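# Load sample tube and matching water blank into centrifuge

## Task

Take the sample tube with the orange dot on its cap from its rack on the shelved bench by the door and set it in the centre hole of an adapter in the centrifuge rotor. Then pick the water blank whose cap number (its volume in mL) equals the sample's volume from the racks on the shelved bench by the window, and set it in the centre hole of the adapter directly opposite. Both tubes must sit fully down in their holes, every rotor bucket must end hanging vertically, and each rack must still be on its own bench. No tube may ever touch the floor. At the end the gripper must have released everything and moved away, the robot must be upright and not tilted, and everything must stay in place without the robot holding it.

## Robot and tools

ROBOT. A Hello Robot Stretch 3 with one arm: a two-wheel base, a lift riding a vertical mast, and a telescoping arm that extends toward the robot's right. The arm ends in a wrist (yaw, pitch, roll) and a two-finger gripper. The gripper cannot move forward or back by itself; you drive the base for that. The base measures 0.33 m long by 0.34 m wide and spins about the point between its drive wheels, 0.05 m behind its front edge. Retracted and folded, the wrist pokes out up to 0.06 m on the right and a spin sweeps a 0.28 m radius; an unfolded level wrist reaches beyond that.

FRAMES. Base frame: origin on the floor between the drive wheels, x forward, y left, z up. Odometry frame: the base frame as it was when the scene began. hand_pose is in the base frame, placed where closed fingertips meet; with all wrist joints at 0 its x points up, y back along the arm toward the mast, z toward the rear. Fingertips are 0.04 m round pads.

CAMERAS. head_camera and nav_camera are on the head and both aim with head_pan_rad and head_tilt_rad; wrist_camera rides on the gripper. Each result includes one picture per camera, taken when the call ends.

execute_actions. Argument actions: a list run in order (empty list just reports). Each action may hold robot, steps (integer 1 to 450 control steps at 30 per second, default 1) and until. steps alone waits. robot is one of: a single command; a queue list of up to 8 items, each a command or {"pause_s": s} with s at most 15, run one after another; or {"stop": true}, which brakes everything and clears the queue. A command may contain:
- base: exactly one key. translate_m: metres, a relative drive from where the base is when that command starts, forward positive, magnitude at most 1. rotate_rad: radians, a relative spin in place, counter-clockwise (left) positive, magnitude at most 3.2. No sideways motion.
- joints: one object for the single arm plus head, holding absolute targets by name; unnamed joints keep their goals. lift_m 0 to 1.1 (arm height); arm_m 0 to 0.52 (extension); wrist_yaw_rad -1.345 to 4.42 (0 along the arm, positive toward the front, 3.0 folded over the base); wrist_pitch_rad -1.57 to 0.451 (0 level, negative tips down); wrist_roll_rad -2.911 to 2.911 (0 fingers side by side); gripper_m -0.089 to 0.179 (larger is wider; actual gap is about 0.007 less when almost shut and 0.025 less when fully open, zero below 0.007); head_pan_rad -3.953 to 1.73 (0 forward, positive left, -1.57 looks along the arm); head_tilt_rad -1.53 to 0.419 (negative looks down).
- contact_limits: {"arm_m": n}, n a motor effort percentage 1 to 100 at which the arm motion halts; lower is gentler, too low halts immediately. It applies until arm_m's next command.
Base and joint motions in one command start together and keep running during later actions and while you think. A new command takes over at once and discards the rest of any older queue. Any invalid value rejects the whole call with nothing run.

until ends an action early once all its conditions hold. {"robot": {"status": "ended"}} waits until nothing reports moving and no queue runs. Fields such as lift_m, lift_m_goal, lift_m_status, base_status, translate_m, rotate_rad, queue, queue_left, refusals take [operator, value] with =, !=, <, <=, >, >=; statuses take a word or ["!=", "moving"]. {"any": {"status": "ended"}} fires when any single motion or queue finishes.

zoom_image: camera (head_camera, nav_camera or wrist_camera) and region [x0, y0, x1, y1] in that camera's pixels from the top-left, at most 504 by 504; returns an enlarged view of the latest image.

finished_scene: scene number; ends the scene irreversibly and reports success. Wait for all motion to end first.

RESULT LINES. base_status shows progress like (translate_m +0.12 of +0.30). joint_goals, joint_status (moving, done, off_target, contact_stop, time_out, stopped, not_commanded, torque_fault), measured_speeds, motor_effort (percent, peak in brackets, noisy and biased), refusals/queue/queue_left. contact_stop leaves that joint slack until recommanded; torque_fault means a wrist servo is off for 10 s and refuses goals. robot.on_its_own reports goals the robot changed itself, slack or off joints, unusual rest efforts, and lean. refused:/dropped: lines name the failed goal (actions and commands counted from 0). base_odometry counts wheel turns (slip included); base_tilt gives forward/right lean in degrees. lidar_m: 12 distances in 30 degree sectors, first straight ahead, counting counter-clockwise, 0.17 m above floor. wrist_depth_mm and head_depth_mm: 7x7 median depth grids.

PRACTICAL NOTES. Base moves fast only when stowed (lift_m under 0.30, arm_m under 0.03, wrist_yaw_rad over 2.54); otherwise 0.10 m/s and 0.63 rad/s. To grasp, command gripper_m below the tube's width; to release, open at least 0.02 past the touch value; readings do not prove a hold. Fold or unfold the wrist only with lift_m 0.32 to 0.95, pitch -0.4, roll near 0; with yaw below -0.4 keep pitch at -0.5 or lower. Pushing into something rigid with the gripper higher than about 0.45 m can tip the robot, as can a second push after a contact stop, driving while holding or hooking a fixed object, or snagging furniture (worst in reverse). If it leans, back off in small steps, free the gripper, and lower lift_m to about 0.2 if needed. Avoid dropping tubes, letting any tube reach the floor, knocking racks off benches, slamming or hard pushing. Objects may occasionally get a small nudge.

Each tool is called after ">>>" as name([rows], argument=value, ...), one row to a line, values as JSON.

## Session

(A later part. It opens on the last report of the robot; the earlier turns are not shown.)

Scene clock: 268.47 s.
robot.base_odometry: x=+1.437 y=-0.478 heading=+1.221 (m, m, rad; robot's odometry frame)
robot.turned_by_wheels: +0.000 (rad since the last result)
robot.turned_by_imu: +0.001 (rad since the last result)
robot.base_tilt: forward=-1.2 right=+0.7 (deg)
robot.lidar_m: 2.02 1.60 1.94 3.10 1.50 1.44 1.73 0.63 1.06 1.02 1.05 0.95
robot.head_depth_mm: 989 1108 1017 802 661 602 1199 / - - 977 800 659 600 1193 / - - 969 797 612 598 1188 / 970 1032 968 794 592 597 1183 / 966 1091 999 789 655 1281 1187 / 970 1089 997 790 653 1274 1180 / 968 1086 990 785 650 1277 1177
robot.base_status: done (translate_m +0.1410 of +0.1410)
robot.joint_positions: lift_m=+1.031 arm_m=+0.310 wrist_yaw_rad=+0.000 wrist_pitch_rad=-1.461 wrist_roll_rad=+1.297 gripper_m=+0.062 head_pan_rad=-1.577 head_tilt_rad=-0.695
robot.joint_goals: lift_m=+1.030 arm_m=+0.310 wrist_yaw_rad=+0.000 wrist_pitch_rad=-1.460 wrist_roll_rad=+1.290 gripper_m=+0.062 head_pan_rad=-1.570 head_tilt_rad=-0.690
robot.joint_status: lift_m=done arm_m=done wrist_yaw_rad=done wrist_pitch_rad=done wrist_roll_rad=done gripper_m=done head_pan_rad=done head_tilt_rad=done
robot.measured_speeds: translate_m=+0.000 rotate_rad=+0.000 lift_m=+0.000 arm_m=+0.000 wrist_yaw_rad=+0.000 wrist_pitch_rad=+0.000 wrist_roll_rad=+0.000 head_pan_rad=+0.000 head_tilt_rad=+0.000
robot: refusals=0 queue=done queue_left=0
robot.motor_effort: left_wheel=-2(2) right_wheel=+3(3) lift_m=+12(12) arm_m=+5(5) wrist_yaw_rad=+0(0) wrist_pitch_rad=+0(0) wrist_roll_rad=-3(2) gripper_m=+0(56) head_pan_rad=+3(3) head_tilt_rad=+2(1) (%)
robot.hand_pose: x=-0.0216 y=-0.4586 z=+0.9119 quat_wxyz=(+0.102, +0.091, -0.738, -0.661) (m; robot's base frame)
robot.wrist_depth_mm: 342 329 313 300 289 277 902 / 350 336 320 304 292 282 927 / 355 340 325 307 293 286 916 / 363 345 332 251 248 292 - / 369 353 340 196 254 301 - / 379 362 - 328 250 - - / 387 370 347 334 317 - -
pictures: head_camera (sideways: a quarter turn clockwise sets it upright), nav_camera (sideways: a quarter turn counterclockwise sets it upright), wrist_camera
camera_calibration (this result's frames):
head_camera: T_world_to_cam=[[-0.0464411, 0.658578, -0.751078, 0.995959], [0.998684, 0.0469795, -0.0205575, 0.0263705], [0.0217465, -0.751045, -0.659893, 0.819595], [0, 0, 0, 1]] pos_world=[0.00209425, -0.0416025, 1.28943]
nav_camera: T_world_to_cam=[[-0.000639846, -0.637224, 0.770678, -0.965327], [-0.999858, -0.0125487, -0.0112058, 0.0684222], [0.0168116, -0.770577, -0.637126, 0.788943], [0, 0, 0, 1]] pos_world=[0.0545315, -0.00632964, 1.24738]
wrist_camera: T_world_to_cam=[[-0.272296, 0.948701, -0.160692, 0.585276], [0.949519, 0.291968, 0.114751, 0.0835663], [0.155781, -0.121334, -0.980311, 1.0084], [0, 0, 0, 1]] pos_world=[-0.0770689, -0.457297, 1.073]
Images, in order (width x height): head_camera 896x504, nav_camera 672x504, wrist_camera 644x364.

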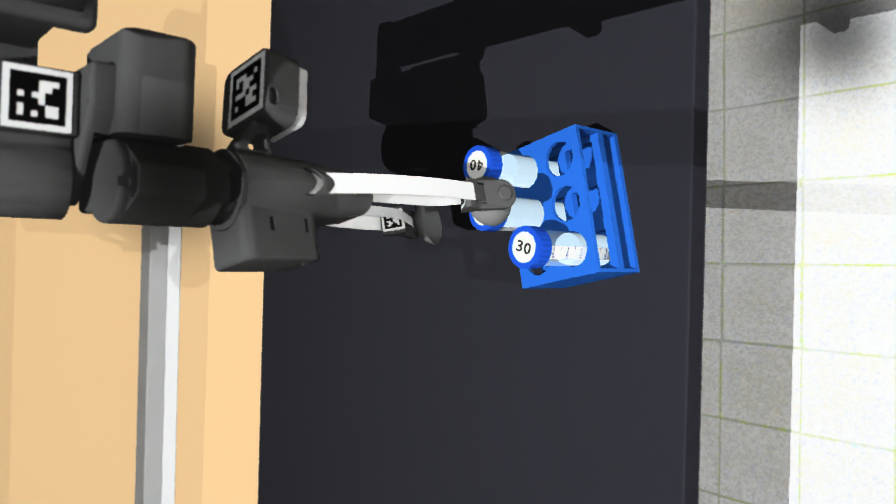

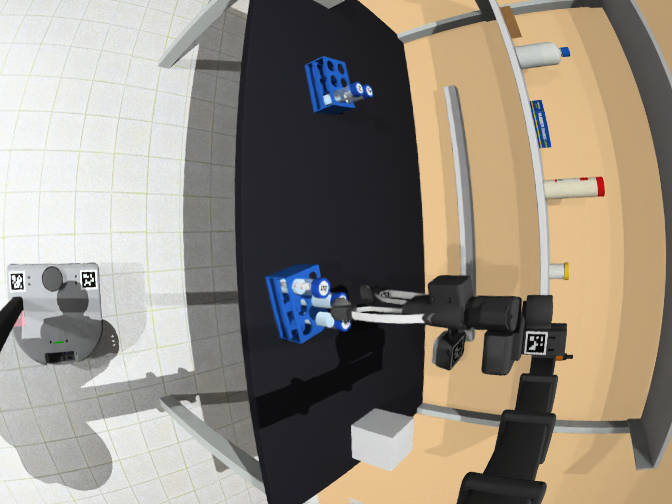

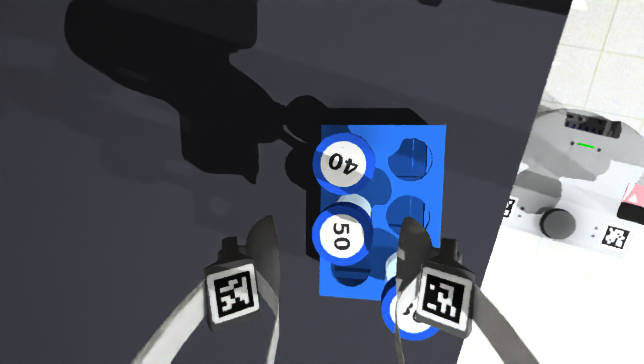

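>>> execute_actions([
  {"robot":{"joints":{"lift_m":0.985,"arm_m":0.314}},"steps":450,"until":{"robot":{"status":"ended"}}},
  {"robot":{"joints":{"lift_m":0.958}},"steps":450,"until":{"robot":{"status":"ended"}}},
])

Scene clock: 273.90 s.
robot.base_odometry: x=+1.437 y=-0.478 heading=+1.221 (m, m, rad; robot's odometry frame)
robot.turned_by_wheels: +0.000 (rad since the last result)
robot.turned_by_imu: +0.001 (rad since the last result)
robot.base_tilt: forward=-1.2 right=+0.6 (deg)
robot.lidar_m: 2.02 1.61 1.94 3.12 1.50 1.44 1.73 0.63 1.07 1.02 1.05 0.95
robot.head_depth_mm: 966 - 981 802 661 602 1193 / 952 - - 797 661 601 1191 / 967 - - 797 615 599 1193 / 969 1085 1067 795 591 598 1191 / 966 1091 1000 792 654 1281 1184 / 971 1091 994 787 653 1275 1184 / 970 1092 993 784 652 1273 1184
robot.base_status: done (translate_m +0.1410 of +0.1410)
robot.joint_positions: lift_m=+0.959 arm_m=+0.314 wrist_yaw_rad=+0.000 wrist_pitch_rad=-1.461 wrist_roll_rad=+1.295 gripper_m=+0.062 head_pan_rad=-1.577 head_tilt_rad=-0.695
robot.joint_goals: lift_m=+0.958 arm_m=+0.314 wrist_yaw_rad=+0.000 wrist_pitch_rad=-1.460 wrist_roll_rad=+1.290 gripper_m=+0.062 head_pan_rad=-1.570 head_tilt_rad=-0.690
robot.joint_status: lift_m=done arm_m=done wrist_yaw_rad=done wrist_pitch_rad=done wrist_roll_rad=done gripper_m=done head_pan_rad=done head_tilt_rad=done
robot.measured_speeds: translate_m=+0.000 rotate_rad=+0.000 lift_m=+0.000 arm_m=+0.000 wrist_yaw_rad=+0.000 wrist_pitch_rad=+0.000 wrist_roll_rad=+0.000 head_pan_rad=+0.000 head_tilt_rad=+0.000
robot: refusals=0 queue=done queue_left=0
robot.motor_effort: left_wheel=-2(2) right_wheel=+4(4) lift_m=+10(13) arm_m=+4(4) wrist_yaw_rad=+0(0) wrist_pitch_rad=+0(0) wrist_roll_rad=-2(3) gripper_m=+0(1) head_pan_rad=+2(3) head_tilt_rad=+1(2) (%)
robot.hand_pose: x=-0.0216 y=-0.4626 z=+0.8400 quat_wxyz=(+0.103, +0.091, -0.738, -0.661) (m; robot's base frame)
robot.wrist_depth_mm: 264 253 241 231 222 213 206 / 269 257 246 234 226 217 211 / 272 262 250 234 223 218 214 / 278 267 254 119 197 220 - / 285 271 262 149 179 226 - / 291 277 - 123 174 231 937 / 298 285 268 192 175 238 951
pictures: head_camera (sideways: a quarter turn clockwise sets it upright), nav_camera (sideways: a quarter turn counterclockwise sets it upright), wrist_camera
camera_calibration (this result's frames):
head_camera: T_world_to_cam=[[-0.0464412, 0.658578, -0.751078, 0.995959], [0.998684, 0.0469796, -0.0205575, 0.0263705], [0.0217466, -0.751045, -0.659893, 0.819595], [0, 0, 0, 1]] pos_world=[0.00209425, -0.0416025, 1.28943]
nav_camera: T_world_to_cam=[[-0.000639768, -0.637224, 0.770679, -0.965327], [-0.999858, -0.0125488, -0.0112058, 0.0684222], [0.0168117, -0.770577, -0.637126, 0.788943], [0, 0, 0, 1]] pos_world=[0.0545315, -0.00632965, 1.24738]
wrist_camera: T_world_to_cam=[[-0.274114, 0.948187, -0.160634, 0.577183], [0.948992, 0.293754, 0.114555, 0.0939675], [0.155807, -0.121039, -0.980344, 0.937558], [0, 0, 0, 1]] pos_world=[-0.0770382, -0.4614, 1.00108]
Images, in order (width x height): head_camera 896x504, nav_camera 672x504, wrist_camera 644x364.

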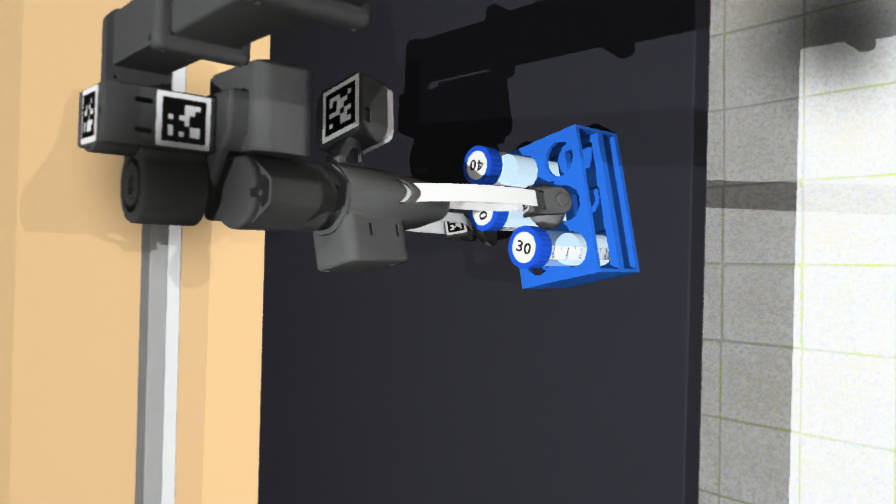

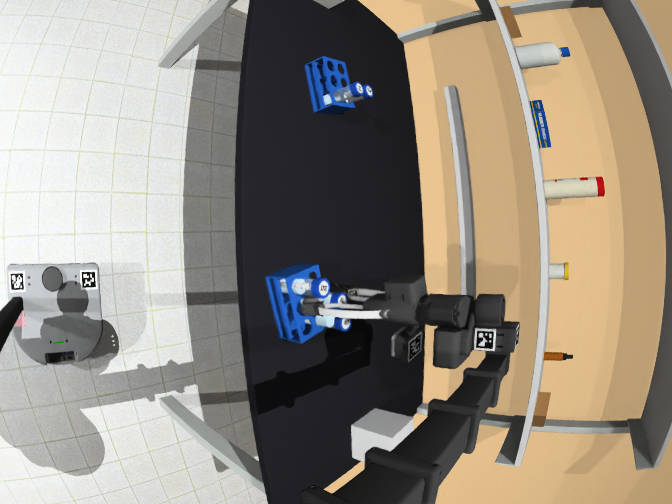

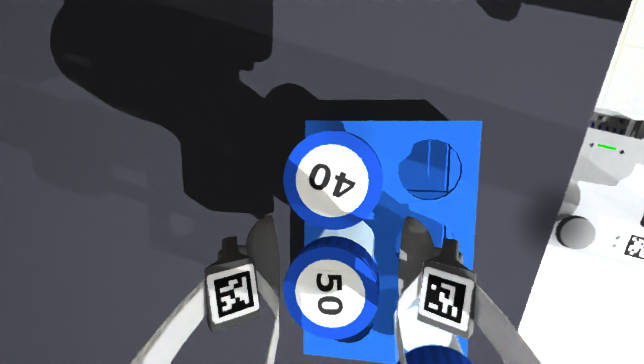

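>>> execute_actions([
  {"robot":[{"base":{"translate_m":-0.005}},{"joints":{"gripper_m":0.015}},{"pause_s":1},{"joints":{"lift_m":1.09}}],"steps":450,"until":{"robot":{"queue":["!=","running"]}}},
])

Scene clock: 281.00 s.
robot.base_odometry: x=+1.436 y=-0.482 heading=+1.221 (m, m, rad; robot's odometry frame)
robot.turned_by_wheels: +0.000 (rad since the last result)
robot.turned_by_imu: +0.001 (rad since the last result)
robot.base_tilt: forward=-1.2 right=+0.6 (deg)
robot.lidar_m: 2.03 1.61 1.95 3.11 1.50 1.43 1.73 0.63 1.06 1.02 1.05 0.95
robot.head_depth_mm: 1004 1110 1013 800 663 601 1193 / 998 1128 1013 800 659 601 1186 / - - 973 742 613 598 1195 / 970 1132 1004 770 595 597 1190 / 967 1089 1001 790 654 1277 1186 / 970 1088 992 788 654 1280 1178 / 972 1088 995 785 651 1273 1182
robot.base_status: done (translate_m -0.0050 of -0.0050)
robot.joint_positions: lift_m=+1.089 arm_m=+0.314 wrist_yaw_rad=+0.000 wrist_pitch_rad=-1.462 wrist_roll_rad=+1.295 gripper_m=+0.015 head_pan_rad=-1.577 head_tilt_rad=-0.695
robot.joint_goals: lift_m=+1.090 arm_m=+0.314 wrist_yaw_rad=+0.000 wrist_pitch_rad=-1.460 wrist_roll_rad=+1.290 gripper_m=+0.015 head_pan_rad=-1.570 head_tilt_rad=-0.690
robot.joint_status: lift_m=done arm_m=done wrist_yaw_rad=done wrist_pitch_rad=done wrist_roll_rad=done gripper_m=done head_pan_rad=done head_tilt_rad=done
robot.measured_speeds: translate_m=+0.000 rotate_rad=+0.000 lift_m=+0.000 arm_m=+0.000 wrist_yaw_rad=+0.000 wrist_pitch_rad=+0.000 wrist_roll_rad=+0.000 head_pan_rad=+0.000 head_tilt_rad=+0.000
robot: refusals=0 queue=done queue_left=0
robot.motor_effort: left_wheel=-2(6) right_wheel=+2(4) lift_m=+32(35) arm_m=+3(4) wrist_yaw_rad=+0(0) wrist_pitch_rad=+0(2) wrist_roll_rad=-2(2) gripper_m=-8(85) head_pan_rad=+3(2) head_tilt_rad=+1(2) (%)
robot.hand_pose: x=-0.0216 y=-0.4623 z=+0.9708 quat_wxyz=(+0.103, +0.092, -0.737, -0.662) (m; robot's base frame)
robot.wrist_depth_mm: 404 391 372 359 344 333 - / 418 398 378 361 350 337 - / 425 406 385 368 350 344 998 / 429 414 395 378 352 350 - / 443 421 399 181 315 - - / 454 427 414 129 362 - - / 461 439 415 394 380 - -
pictures: head_camera (sideways: a quarter turn clockwise sets it upright), nav_camera (sideways: a quarter turn counterclockwise sets it upright), wrist_camera
camera_calibration (this result's frames):
head_camera: T_world_to_cam=[[-0.046441, 0.658578, -0.751078, 0.995959], [0.998684, 0.0469794, -0.0205575, 0.0263705], [0.0217464, -0.751045, -0.659893, 0.819595], [0, 0, 0, 1]] pos_world=[0.00209424, -0.0416025, 1.28943]
nav_camera: T_world_to_cam=[[-0.000639921, -0.637224, 0.770679, -0.965327], [-0.999858, -0.0125485, -0.0112058, 0.0684222], [0.0168115, -0.770577, -0.637126, 0.788943], [0, 0, 0, 1]] pos_world=[0.0545315, -0.00632966, 1.24738]
wrist_camera: T_world_to_cam=[[-0.274122, 0.948422, -0.159224, 0.596632], [0.94899, 0.293591, 0.114991, 0.0783871], [0.155807, -0.11958, -0.980523, 1.0667], [0, 0, 0, 1]] pos_world=[-0.077038, -0.461317, 1.13191]
Images, in order (width x height): head_camera 896x504, nav_camera 672x504, wrist_camera 644x364.

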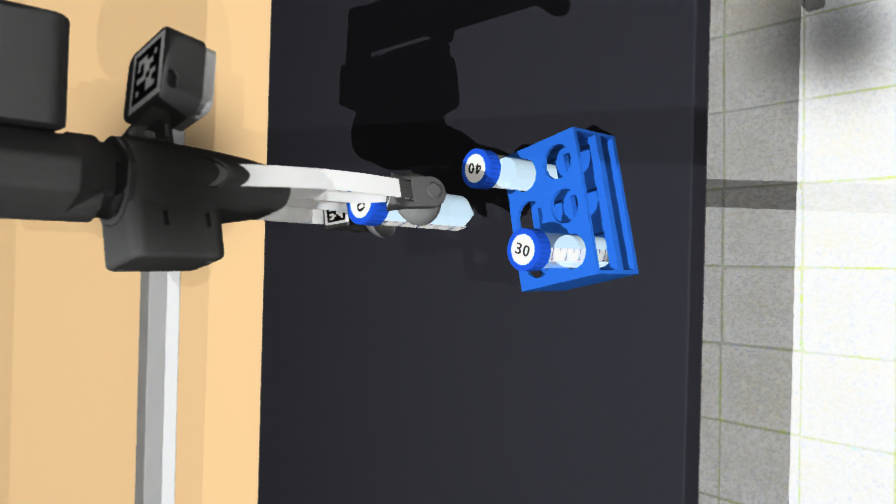

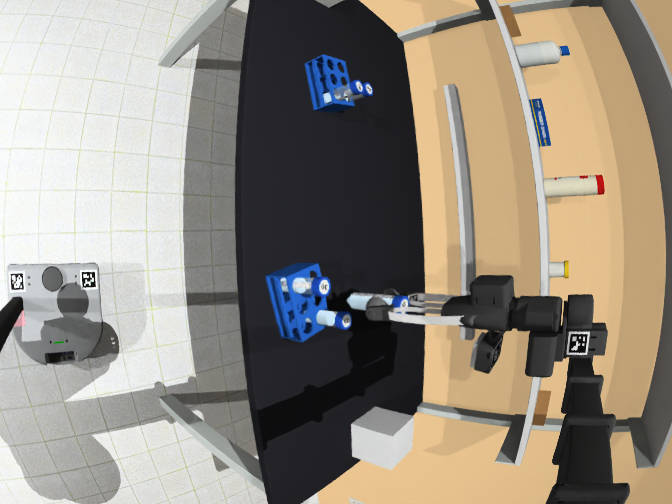

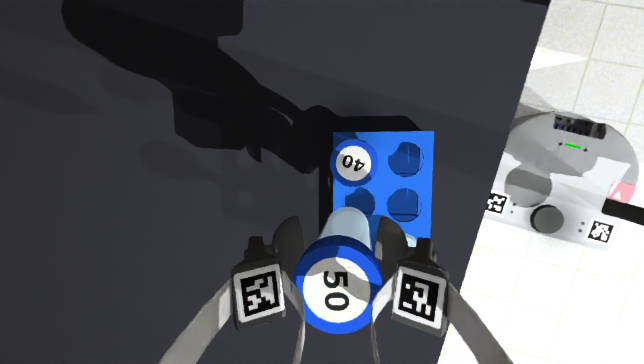

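>>> execute_actions([
  {"robot":[{"joints":{"arm_m":0.0}},{"base":{"rotate_rad":-0.715}},{"base":{"translate_m":-1.0}},{"base":{"translate_m":-0.085}},{"base":{"rotate_rad":-0.855}},{"joints":{"head_pan_rad":-2.2,"head_tilt_rad":-0.8}}],"steps":450,"until":{"robot":{"queue":["!=","running"]}}},
  {"steps":450,"until":{"robot":{"queue":["!=","running"]}}},
  {"steps":450,"until":{"robot":{"queue":["!=","running"]}}},
])

Scene clock: 310.53 s.
robot.base_odometry: x=+0.487 y=-1.009 heading=-0.348 (m, m, rad; robot's odometry frame)
robot.turned_by_wheels: -1.570 (rad since the last result)
robot.turned_by_imu: -1.576 (rad since the last result)
robot.base_tilt: forward=-1.2 right=+0.6 (deg)
robot.lidar_m: 1.14 1.13 2.01 2.21 2.28 2.30 0.98 0.35 0.36 0.93 0.96 1.28
robot.head_depth_mm: 1253 1043 891 674 735 1242 1156 / 985 - 804 671 729 897 1157 / 905 - - 721 823 790 1101 / - - - - 857 961 1135 / - - - - 1069 1272 1150 / - - - - 1328 - 1099 / - - - - - - 1141
robot.base_status: done (rotate_rad -0.8549 of -0.8550)
robot.joint_positions: lift_m=+1.089 arm_m=+0.000 wrist_yaw_rad=+0.000 wrist_pitch_rad=-1.461 wrist_roll_rad=+1.295 gripper_m=+0.015 head_pan_rad=-2.193 head_tilt_rad=-0.790
robot.joint_goals: lift_m=+1.090 arm_m=+0.000 wrist_yaw_rad=+0.000 wrist_pitch_rad=-1.460 wrist_roll_rad=+1.290 gripper_m=+0.015 head_pan_rad=-2.200 head_tilt_rad=-0.800
robot.joint_status: lift_m=done arm_m=done wrist_yaw_rad=done wrist_pitch_rad=done wrist_roll_rad=done gripper_m=done head_pan_rad=done head_tilt_rad=done
robot.measured_speeds: translate_m=+0.000 rotate_rad=+0.000 lift_m=+0.000 arm_m=+0.000 wrist_yaw_rad=+0.000 wrist_pitch_rad=+0.000 wrist_roll_rad=+0.000 head_pan_rad=+0.000 head_tilt_rad=+0.000
robot: refusals=0 queue=done queue_left=0
robot.motor_effort: left_wheel=+2(8) right_wheel=-2(8) lift_m=+32(32) arm_m=-5(6) wrist_yaw_rad=+0(0) wrist_pitch_rad=+0(0) wrist_roll_rad=-2(2) gripper_m=-8(8) head_pan_rad=-4(31) head_tilt_rad=-3(11) (%)
robot.hand_pose: x=-0.0216 y=-0.1491 z=+0.9708 quat_wxyz=(+0.103, +0.092, -0.737, -0.661) (m; robot's base frame)
robot.wrist_depth_mm: 807 954 810 635 - - 979 / 829 - - - - - 985 / 848 - - - - - - / 882 - - - - - - / 916 - - 181 - - - / 959 - - 129 - - - / - - - - - - -
pictures: head_camera (sideways: a quarter turn clockwise sets it upright), nav_camera (sideways: a quarter turn counterclockwise sets it upright), wrist_camera
camera_calibration (this result's frames):
head_camera: T_world_to_cam=[[0.382294, 0.619829, -0.68532, 0.907645], [0.843311, -0.537204, -0.0154402, 0.0206538], [-0.377727, -0.572036, -0.728078, 0.910716], [0, 0, 0, 1]] pos_world=[-0.020403, -0.0305273, 1.28542]
nav_camera: T_world_to_cam=[[-0.409525, -0.576786, 0.706829, -0.879617], [-0.822716, 0.568306, -0.0129183, 0.0695697], [-0.394244, -0.586809, -0.707267, 0.882684], [0, 0, 0, 1]] pos_world=[0.0450042, -0.0289206, 1.24693]
wrist_camera: T_world_to_cam=[[-0.274328, 0.948272, -0.159761, 0.300135], [0.948926, 0.293862, 0.114825, -0.0133502], [0.155834, -0.120101, -0.980455, 1.10401], [0, 0, 0, 1]] pos_world=[-0.0770375, -0.148094, 1.13191]
Images, in order (width x height): head_camera 896x504, nav_camera 672x504, wrist_camera 644x364.

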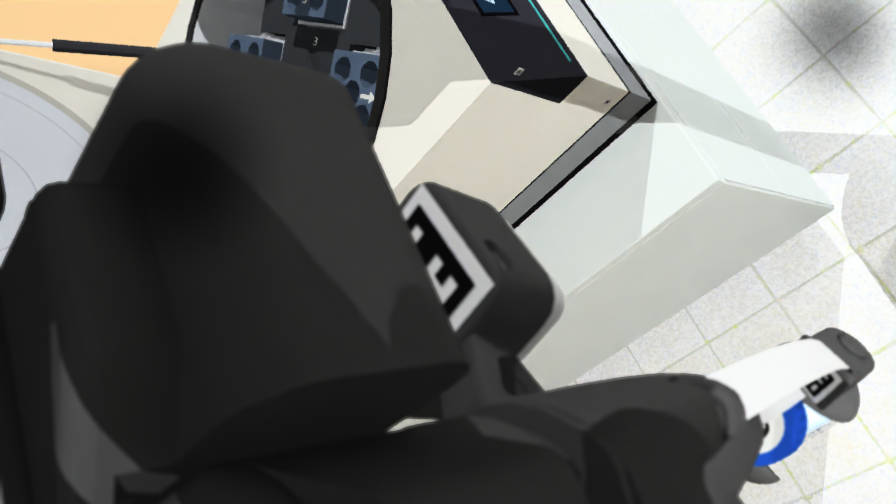

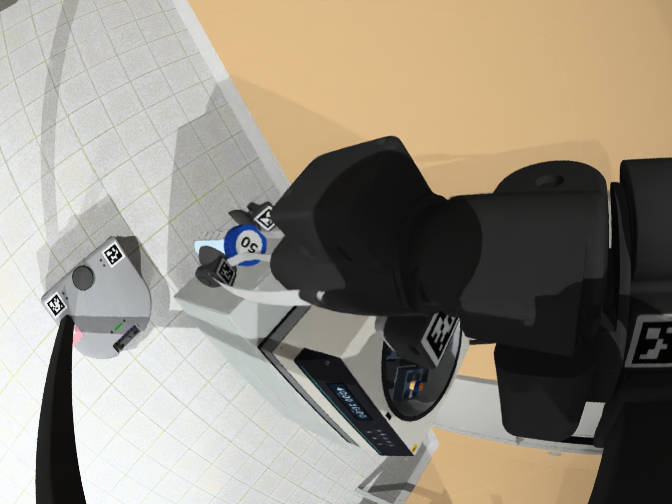

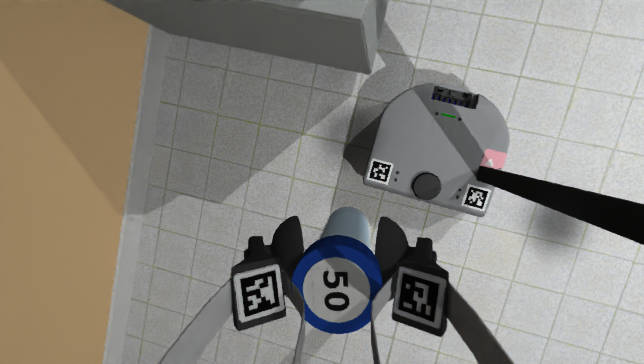

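>>> execute_actions([
  {"robot":{"base":{"translate_m":-0.25},"joints":{"head_pan_rad":-1.8}},"steps":450,"until":{"robot":{"status":"ended"}}},
])

Scene clock: 319.33 s.
robot.base_odometry: x=+0.252 y=-0.923 heading=-0.348 (m, m, rad; robot's odometry frame)
robot.turned_by_wheels: +0.000 (rad since the last result)
robot.turned_by_imu: +0.001 (rad since the last result)
robot.base_tilt: forward=-1.2 right=+0.6 (deg)
robot.lidar_m: 1.38 2.07 2.15 2.20 2.26 2.06 1.87 0.34 0.24 0.23 0.97 1.29
robot.head_depth_mm: - - - - 549 592 952 / - - - - 543 574 855 / - - - - - 581 789 / - - - - - - 844 / - - - - - - 1129 / 800 - - - - - 1150 / 797 897 1042 1202 - 1273 1145
robot.base_status: done (translate_m -0.2500 of -0.2500)
robot.joint_positions: lift_m=+1.089 arm_m=+0.000 wrist_yaw_rad=+0.000 wrist_pitch_rad=-1.461 wrist_roll_rad=+1.295 gripper_m=+0.015 head_pan_rad=-1.807 head_tilt_rad=-0.790
robot.joint_goals: lift_m=+1.090 arm_m=+0.000 wrist_yaw_rad=+0.000 wrist_pitch_rad=-1.460 wrist_roll_rad=+1.290 gripper_m=+0.015 head_pan_rad=-1.800 head_tilt_rad=-0.800
robot.joint_status: lift_m=done arm_m=done wrist_yaw_rad=done wrist_pitch_rad=done wrist_roll_rad=done gripper_m=done head_pan_rad=done head_tilt_rad=done
robot.measured_speeds: translate_m=+0.000 rotate_rad=+0.000 lift_m=+0.000 arm_m=+0.000 wrist_yaw_rad=+0.000 wrist_pitch_rad=+0.000 wrist_roll_rad=+0.000 head_pan_rad=+0.000 head_tilt_rad=+0.000
robot: refusals=0 queue=done queue_left=0
robot.motor_effort: left_wheel=+2(3) right_wheel=-2(8) lift_m=+32(32) arm_m=-5(5) wrist_yaw_rad=+0(0) wrist_pitch_rad=+0(0) wrist_roll_rad=-2(2) gripper_m=-8(8) head_pan_rad=+2(23) head_tilt_rad=-3(3) (%)
robot.hand_pose: x=-0.0216 y=-0.1491 z=+0.9708 quat_wxyz=(+0.103, +0.092, -0.737, -0.661) (m; robot's base frame)
robot.wrist_depth_mm: 412 346 331 400 - - 947 / 665 632 563 520 - - 988 / 865 - 617 596 - - - / 905 - - - - - - / 935 - - 182 - - - / 983 - - 129 - - - / - - - - - - -
pictures: head_camera (sideways: a quarter turn clockwise sets it upright), nav_camera (sideways: a quarter turn counterclockwise sets it upright), wrist_camera
camera_calibration (this result's frames):
head_camera: T_world_to_cam=[[0.121097, 0.718239, -0.685178, 0.909053], [0.983448, -0.180532, -0.0154294, 0.019785], [-0.134778, -0.671968, -0.728213, 0.909409], [0, 0, 0, 1]] pos_world=[-0.00697282, -0.0382514, 1.28541]
nav_camera: T_world_to_cam=[[-0.16252, -0.688605, 0.70669, -0.880942], [-0.976063, 0.217103, -0.0129217, 0.0705095], [-0.144526, -0.691874, -0.707405, 0.881341], [0, 0, 0, 1]] pos_world=[0.0530281, -0.0121521, 1.24693]
wrist_camera: T_world_to_cam=[[-0.274327, 0.948273, -0.159761, 0.300135], [0.948926, 0.293862, 0.114825, -0.0133502], [0.155833, -0.120102, -0.980455, 1.10401], [0, 0, 0, 1]] pos_world=[-0.0770375, -0.148094, 1.13191]
Images, in order (width x height): head_camera 896x504, nav_camera 672x504, wrist_camera 644x364.

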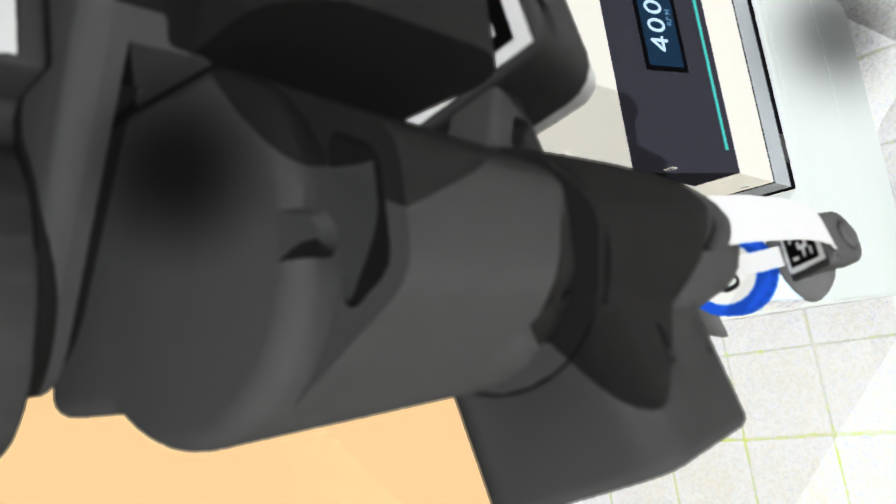

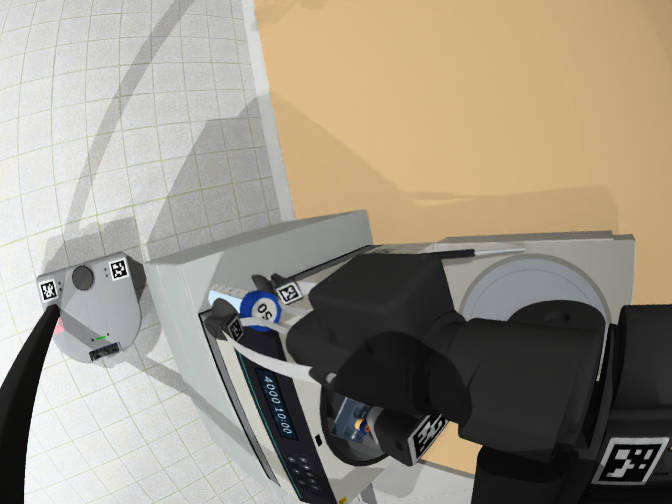

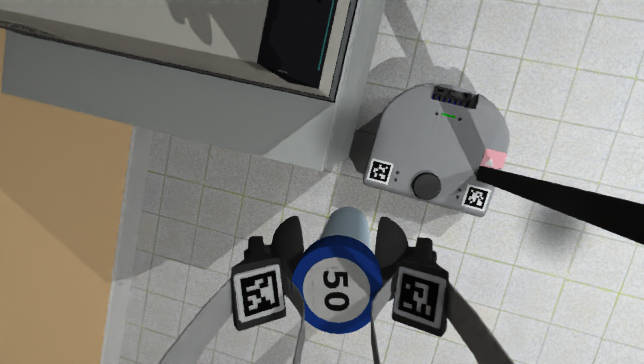

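>>> execute_actions([
  {"robot":[{"base":{"translate_m":-0.36}},{"joints":{"head_pan_rad":-1.57,"head_tilt_rad":-0.7,"arm_m":0.49}}],"steps":450,"until":{"robot":{"queue":["!=","running"]}}},
])

Scene clock: 333.37 s.
robot.base_odometry: x=-0.087 y=-0.800 heading=-0.348 (m, m, rad; robot's odometry frame)
robot.turned_by_wheels: +0.000 (rad since the last result)
robot.turned_by_imu: +0.002 (rad since the last result)
robot.base_tilt: forward=-1.2 right=+0.7 (deg)
robot.lidar_m: 1.73 2.42 2.40 2.19 2.25 1.73 1.52 0.35 0.25 0.24 0.25 0.33
robot.head_depth_mm: 690 781 850 778 711 515 543 / 679 785 863 796 652 516 544 / - 791 869 792 658 515 544 / 692 784 869 788 663 515 545 / 694 786 866 792 652 515 544 / 694 783 864 779 667 515 546 / 711 904 1030 735 590 514 547
robot.base_status: done (translate_m -0.3600 of -0.3600)
robot.joint_positions: lift_m=+1.089 arm_m=+0.490 wrist_yaw_rad=+0.000 wrist_pitch_rad=-1.461 wrist_roll_rad=+1.295 gripper_m=+0.015 head_pan_rad=-1.577 head_tilt_rad=-0.705
robot.joint_goals: lift_m=+1.090 arm_m=+0.490 wrist_yaw_rad=+0.000 wrist_pitch_rad=-1.460 wrist_roll_rad=+1.290 gripper_m=+0.015 head_pan_rad=-1.570 head_tilt_rad=-0.700
robot.joint_status: lift_m=done arm_m=done wrist_yaw_rad=done wrist_pitch_rad=done wrist_roll_rad=done gripper_m=done head_pan_rad=done head_tilt_rad=done
robot.measured_speeds: translate_m=+0.000 rotate_rad=+0.000 lift_m=+0.000 arm_m=+0.000 wrist_yaw_rad=+0.000 wrist_pitch_rad=+0.000 wrist_roll_rad=+0.000 head_pan_rad=+0.000 head_tilt_rad=+0.000
robot: refusals=0 queue=done queue_left=0
robot.motor_effort: left_wheel=+2(3) right_wheel=-2(7) lift_m=+32(32) arm_m=+4(4) wrist_yaw_rad=+0(0) wrist_pitch_rad=+0(0) wrist_roll_rad=-2(2) gripper_m=-9(8) head_pan_rad=+3(19) head_tilt_rad=+2(8) (%)
robot.hand_pose: x=-0.0216 y=-0.6385 z=+0.9708 quat_wxyz=(+0.103, +0.091, -0.738, -0.661) (m; robot's base frame)
robot.wrist_depth_mm: 199 259 323 318 395 376 314 / 206 274 332 409 345 352 368 / 216 289 346 414 367 355 321 / 224 304 352 398 374 359 322 / 234 323 360 181 361 363 355 / 245 342 364 129 381 373 361 / 259 360 364 415 399 354 384
pictures: head_camera (sideways: a quarter turn clockwise sets it upright), nav_camera (sideways: a quarter turn counterclockwise sets it upright), wrist_camera
camera_calibration (this result's frames):
head_camera: T_world_to_cam=[[-0.0463133, 0.666052, -0.744466, 0.98734], [0.998691, 0.0470585, -0.0200269, 0.0256793], [0.0216945, -0.744419, -0.66736, 0.829308], [0, 0, 0, 1]] pos_world=[0.00208988, -0.0414754, 1.289]
nav_camera: T_world_to_cam=[[-0.000766152, -0.644889, 0.764276, -0.956981], [-0.999859, -0.012312, -0.011391, 0.0686632], [0.0167557, -0.764177, -0.644789, 0.798913], [0, 0, 0, 1]] pos_world=[0.0545341, -0.00579085, 1.24731]
wrist_camera: T_world_to_cam=[[-0.274031, 0.94824, -0.160464, 0.76491], [0.949018, 0.29365, 0.114608, 0.130552], [0.155796, -0.120877, -0.980365, 1.04465], [0, 0, 0, 1]] pos_world=[-0.0770384, -0.637381, 1.13191]
Images, in order (width x height): head_camera 896x504, nav_camera 672x504, wrist_camera 644x364.

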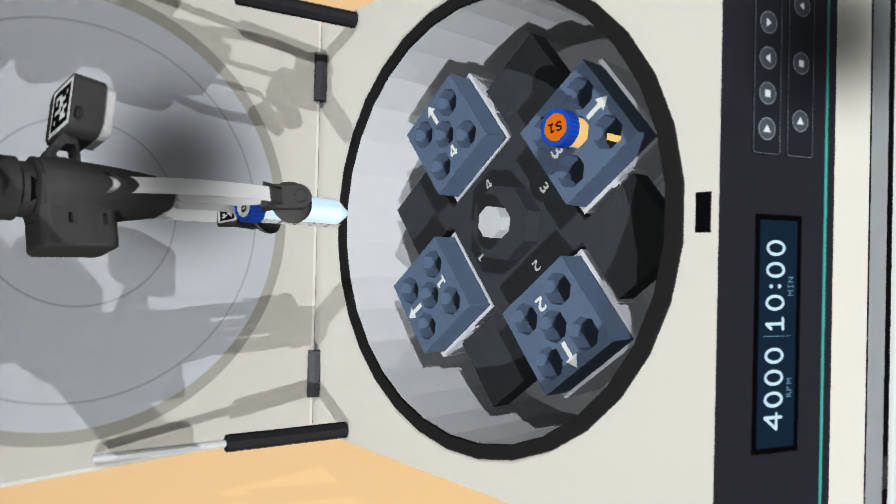

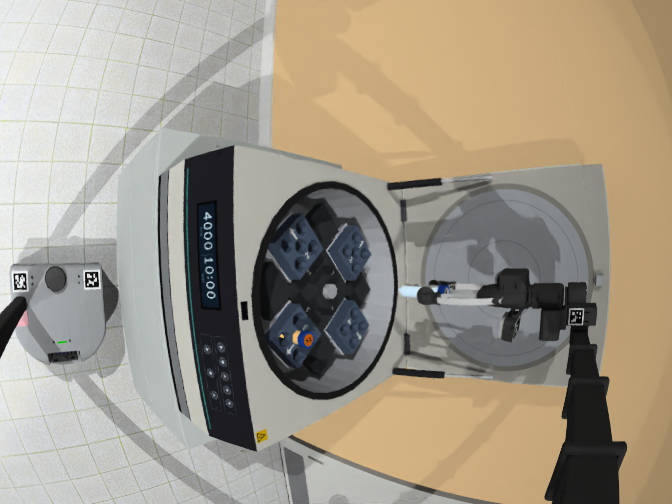

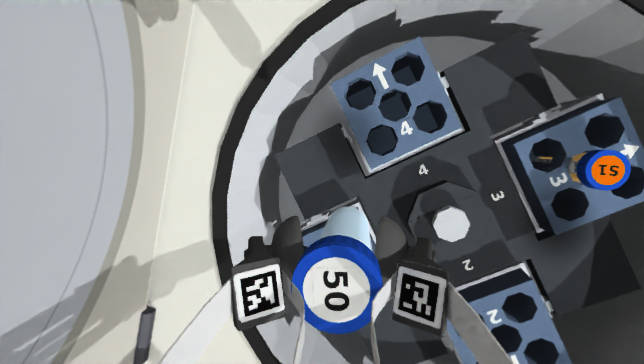

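>>> execute_actions([
  {"robot":{"base":{"translate_m":0.092},"joints":{"wrist_pitch_rad":-1.55,"arm_m":0.51,"lift_m":1.0}},"steps":450,"until":{"robot":{"status":"ended"}}},
])

>>> zoom_image(camera="head_camera", region=[200,100,520,320])

Scene clock: 344.97 s.
robot.base_odometry: x=+0.000 y=-0.832 heading=-0.348 (m, m, rad; robot's odometry frame)
robot.turned_by_wheels: +0.000 (rad since the last result)
robot.turned_by_imu: +0.000 (rad since the last result)
robot.base_tilt: forward=-1.3 right=+0.6 (deg)
robot.lidar_m: 1.64 2.34 2.33 2.19 2.25 1.81 1.61 0.35 0.25 0.24 0.24 0.33
robot.head_depth_mm: - 793 859 792 632 512 539 / 695 780 871 799 674 511 539 / - 794 876 785 656 511 540 / 687 781 865 795 652 513 541 / 690 781 846 780 593 511 540 / 788 898 1044 1026 593 512 541 / 813 916 1047 1221 1387 774 665
robot.base_status: done (translate_m +0.0920 of +0.0920)
robot.joint_positions: lift_m=+1.001 arm_m=+0.510 wrist_yaw_rad=+0.000 wrist_pitch_rad=-1.542 wrist_roll_rad=+1.295 gripper_m=+0.015 head_pan_rad=-1.577 head_tilt_rad=-0.705
robot.joint_goals: lift_m=+1.000 arm_m=+0.510 wrist_yaw_rad=+0.000 wrist_pitch_rad=-1.550 wrist_roll_rad=+1.290 gripper_m=+0.015 head_pan_rad=-1.570 head_tilt_rad=-0.700
robot.joint_status: lift_m=done arm_m=done wrist_yaw_rad=done wrist_pitch_rad=done wrist_roll_rad=done gripper_m=done head_pan_rad=done head_tilt_rad=done
robot.measured_speeds: translate_m=+0.000 rotate_rad=+0.000 lift_m=+0.000 arm_m=+0.000 wrist_yaw_rad=+0.000 wrist_pitch_rad=+0.000 wrist_roll_rad=+0.000 head_pan_rad=+0.000 head_tilt_rad=+0.000
robot: refusals=0 queue=done queue_left=0
robot.motor_effort: left_wheel=+1(7) right_wheel=-2(5) lift_m=+12(33) arm_m=+5(5) wrist_yaw_rad=+0(0) wrist_pitch_rad=-3(2) wrist_roll_rad=-2(2) gripper_m=-8(8) head_pan_rad=+2(3) head_tilt_rad=+2(2) (%)
robot.hand_pose: x=-0.0216 y=-0.6377 z=+0.8824 quat_wxyz=(+0.099, +0.095, -0.710, -0.691) (m; robot's base frame)
robot.wrist_depth_mm: 204 234 282 284 270 270 260 / 211 239 293 289 283 272 263 / 220 243 330 295 287 259 277 / 231 249 294 296 292 285 278 / 242 255 275 180 298 282 268 / 248 260 255 128 301 281 271 / 257 266 260 274 345 306 291
pictures: head_camera (sideways: a quarter turn clockwise sets it upright), nav_camera (sideways: a quarter turn counterclockwise sets it upright), wrist_camera
camera_calibration (this result's frames):
head_camera: T_world_to_cam=[[-0.0463136, 0.666052, -0.744466, 0.98734], [0.998691, 0.0470588, -0.0200269, 0.0256793], [0.0216948, -0.744419, -0.66736, 0.829308], [0, 0, 0, 1]] pos_world=[0.00208989, -0.0414754, 1.289]
nav_camera: T_world_to_cam=[[-0.000765922, -0.644889, 0.764276, -0.956981], [-0.999859, -0.0123123, -0.011391, 0.0686632], [0.016756, -0.764177, -0.644789, 0.798913], [0, 0, 0, 1]] pos_world=[0.0545341, -0.00579083, 1.24731]
wrist_camera: T_world_to_cam=[[-0.273967, 0.958138, -0.0831485, 0.687998], [0.949035, 0.283342, 0.138022, 0.113192], [0.155804, -0.0410974, -0.986933, 1.01475], [0, 0, 0, 1]] pos_world=[-0.077037, -0.649566, 1.04308]
Images, in order (width x height): head_camera 896x504, nav_camera 672x504, wrist_camera 644x364.

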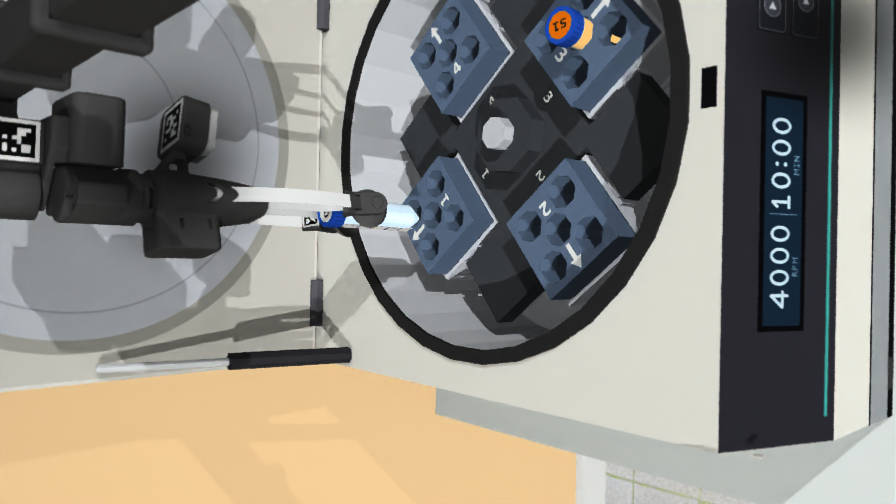

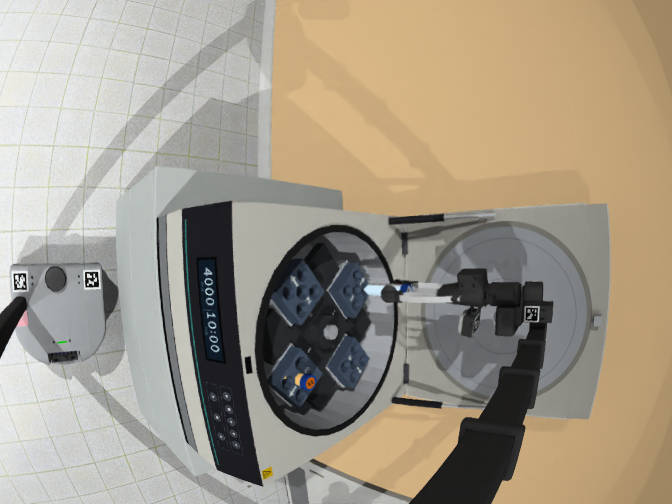

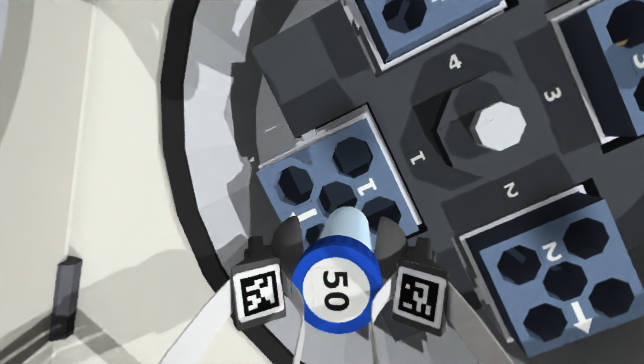

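Region (200, 100, 520, 320) of head_camera's 896x504 image, scaled by 1.575, with more detail than that image has; it fills the top 346 rows of this view, and the rest is white.

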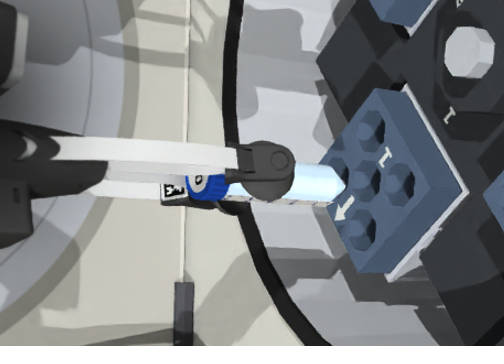

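>>> execute_actions([
  {"robot":{"joints":{"arm_m":0.516,"lift_m":0.95}},"steps":450,"until":{"robot":{"status":"ended"}}},
])

>>> zoom_image(camera="head_camera", region=[300,130,520,300])

Scene clock: 350.77 s.
robot.base_odometry: x=+0.000 y=-0.832 heading=-0.348 (m, m, rad; robot's odometry frame)
robot.turned_by_wheels: +0.000 (rad since the last result)
robot.turned_by_imu: +0.001 (rad since the last result)
robot.base_tilt: forward=-1.2 right=+0.7 (deg)
robot.lidar_m: 1.64 2.34 2.33 2.19 2.26 1.81 1.61 0.35 0.25 0.24 0.24 0.33
robot.head_depth_mm: 675 - 856 779 632 512 539 / 666 793 877 798 675 511 539 / 667 - 873 784 657 511 540 / 689 769 861 789 652 512 540 / 689 781 844 778 592 511 539 / 791 897 1047 1027 592 511 541 / 812 917 1044 1219 1387 770 663
robot.base_status: done (translate_m +0.0920 of +0.0920)
robot.joint_positions: lift_m=+0.951 arm_m=+0.516 wrist_yaw_rad=+0.000 wrist_pitch_rad=-1.542 wrist_roll_rad=+1.295 gripper_m=+0.015 head_pan_rad=-1.577 head_tilt_rad=-0.705
robot.joint_goals: lift_m=+0.950 arm_m=+0.516 wrist_yaw_rad=+0.000 wrist_pitch_rad=-1.550 wrist_roll_rad=+1.290 gripper_m=+0.015 head_pan_rad=-1.570 head_tilt_rad=-0.700
robot.joint_status: lift_m=done arm_m=done wrist_yaw_rad=done wrist_pitch_rad=done wrist_roll_rad=done gripper_m=done head_pan_rad=done head_tilt_rad=done
robot.measured_speeds: translate_m=+0.000 rotate_rad=+0.000 lift_m=+0.000 arm_m=+0.000 wrist_yaw_rad=+0.000 wrist_pitch_rad=+0.000 wrist_roll_rad=+0.000 head_pan_rad=+0.000 head_tilt_rad=+0.000
robot: refusals=0 queue=done queue_left=0
robot.motor_effort: left_wheel=+2(2) right_wheel=-2(2) lift_m=+12(14) arm_m=+3(5) wrist_yaw_rad=+0(0) wrist_pitch_rad=-3(3) wrist_roll_rad=-2(2) gripper_m=-8(8) head_pan_rad=+3(3) head_tilt_rad=+1(2) (%)
robot.hand_pose: x=-0.0216 y=-0.6436 z=+0.8324 quat_wxyz=(+0.099, +0.095, -0.710, -0.691) (m; robot's base frame)
robot.wrist_depth_mm: 188 185 241 235 229 225 220 / 192 190 270 240 235 214 224 / 195 193 314 247 239 214 212 / 201 197 256 223 241 237 232 / 206 200 253 170 244 243 227 / 209 204 214 129 - 247 217 / 214 210 214 272 261 253 223
pictures: head_camera (sideways: a quarter turn clockwise sets it upright), nav_camera (sideways: a quarter turn counterclockwise sets it upright), wrist_camera
camera_calibration (this result's frames):
head_camera: T_world_to_cam=[[-0.0463133, 0.666052, -0.744466, 0.98734], [0.998691, 0.0470584, -0.0200269, 0.0256793], [0.0216944, -0.744419, -0.66736, 0.829308], [0, 0, 0, 1]] pos_world=[0.00208987, -0.0414754, 1.289]
nav_camera: T_world_to_cam=[[-0.000766229, -0.644889, 0.764276, -0.956981], [-0.999859, -0.0123118, -0.011391, 0.0686632], [0.0167556, -0.764177, -0.644789, 0.798913], [0, 0, 0, 1]] pos_world=[0.0545341, -0.00579086, 1.24731]
wrist_camera: T_world_to_cam=[[-0.273965, 0.958177, -0.0827014, 0.689136], [0.949036, 0.283275, 0.138154, 0.121608], [0.155804, -0.0406372, -0.986952, 0.965482], [0, 0, 0, 1]] pos_world=[-0.077037, -0.655528, 0.993076]
Images, in order (width x height): head_camera 896x504, nav_camera 672x504, wrist_camera 644x364.

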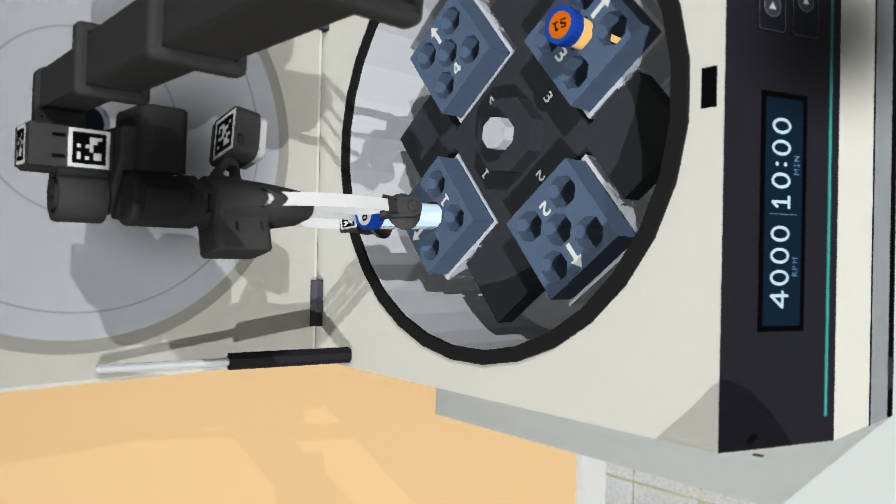

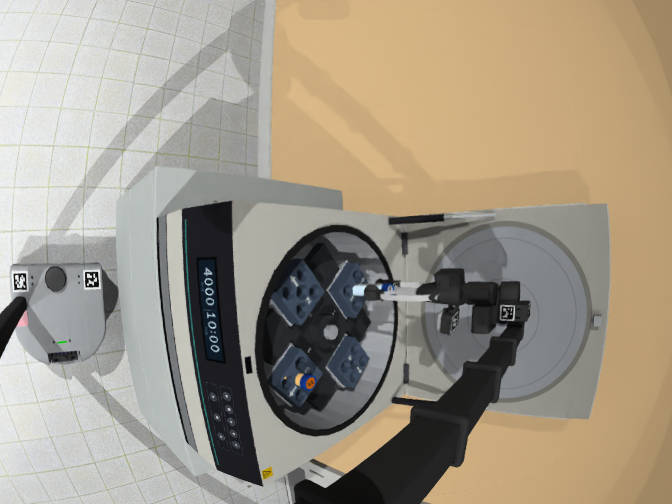

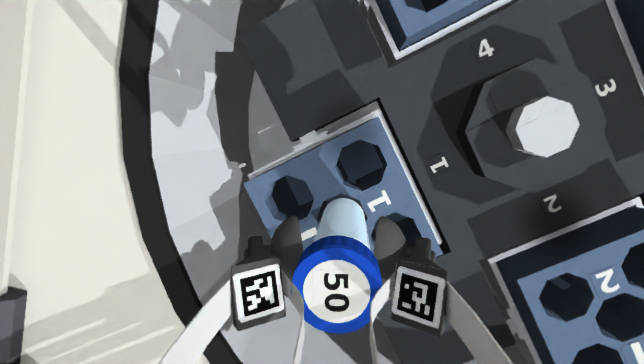

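Region (300, 130, 520, 300) of head_camera's 896x504 image, scaled by 2.291, with more detail than that image has; it fills the top 389 rows of this view, and the rest is white.

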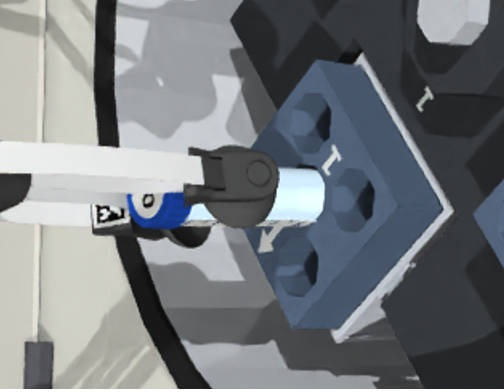

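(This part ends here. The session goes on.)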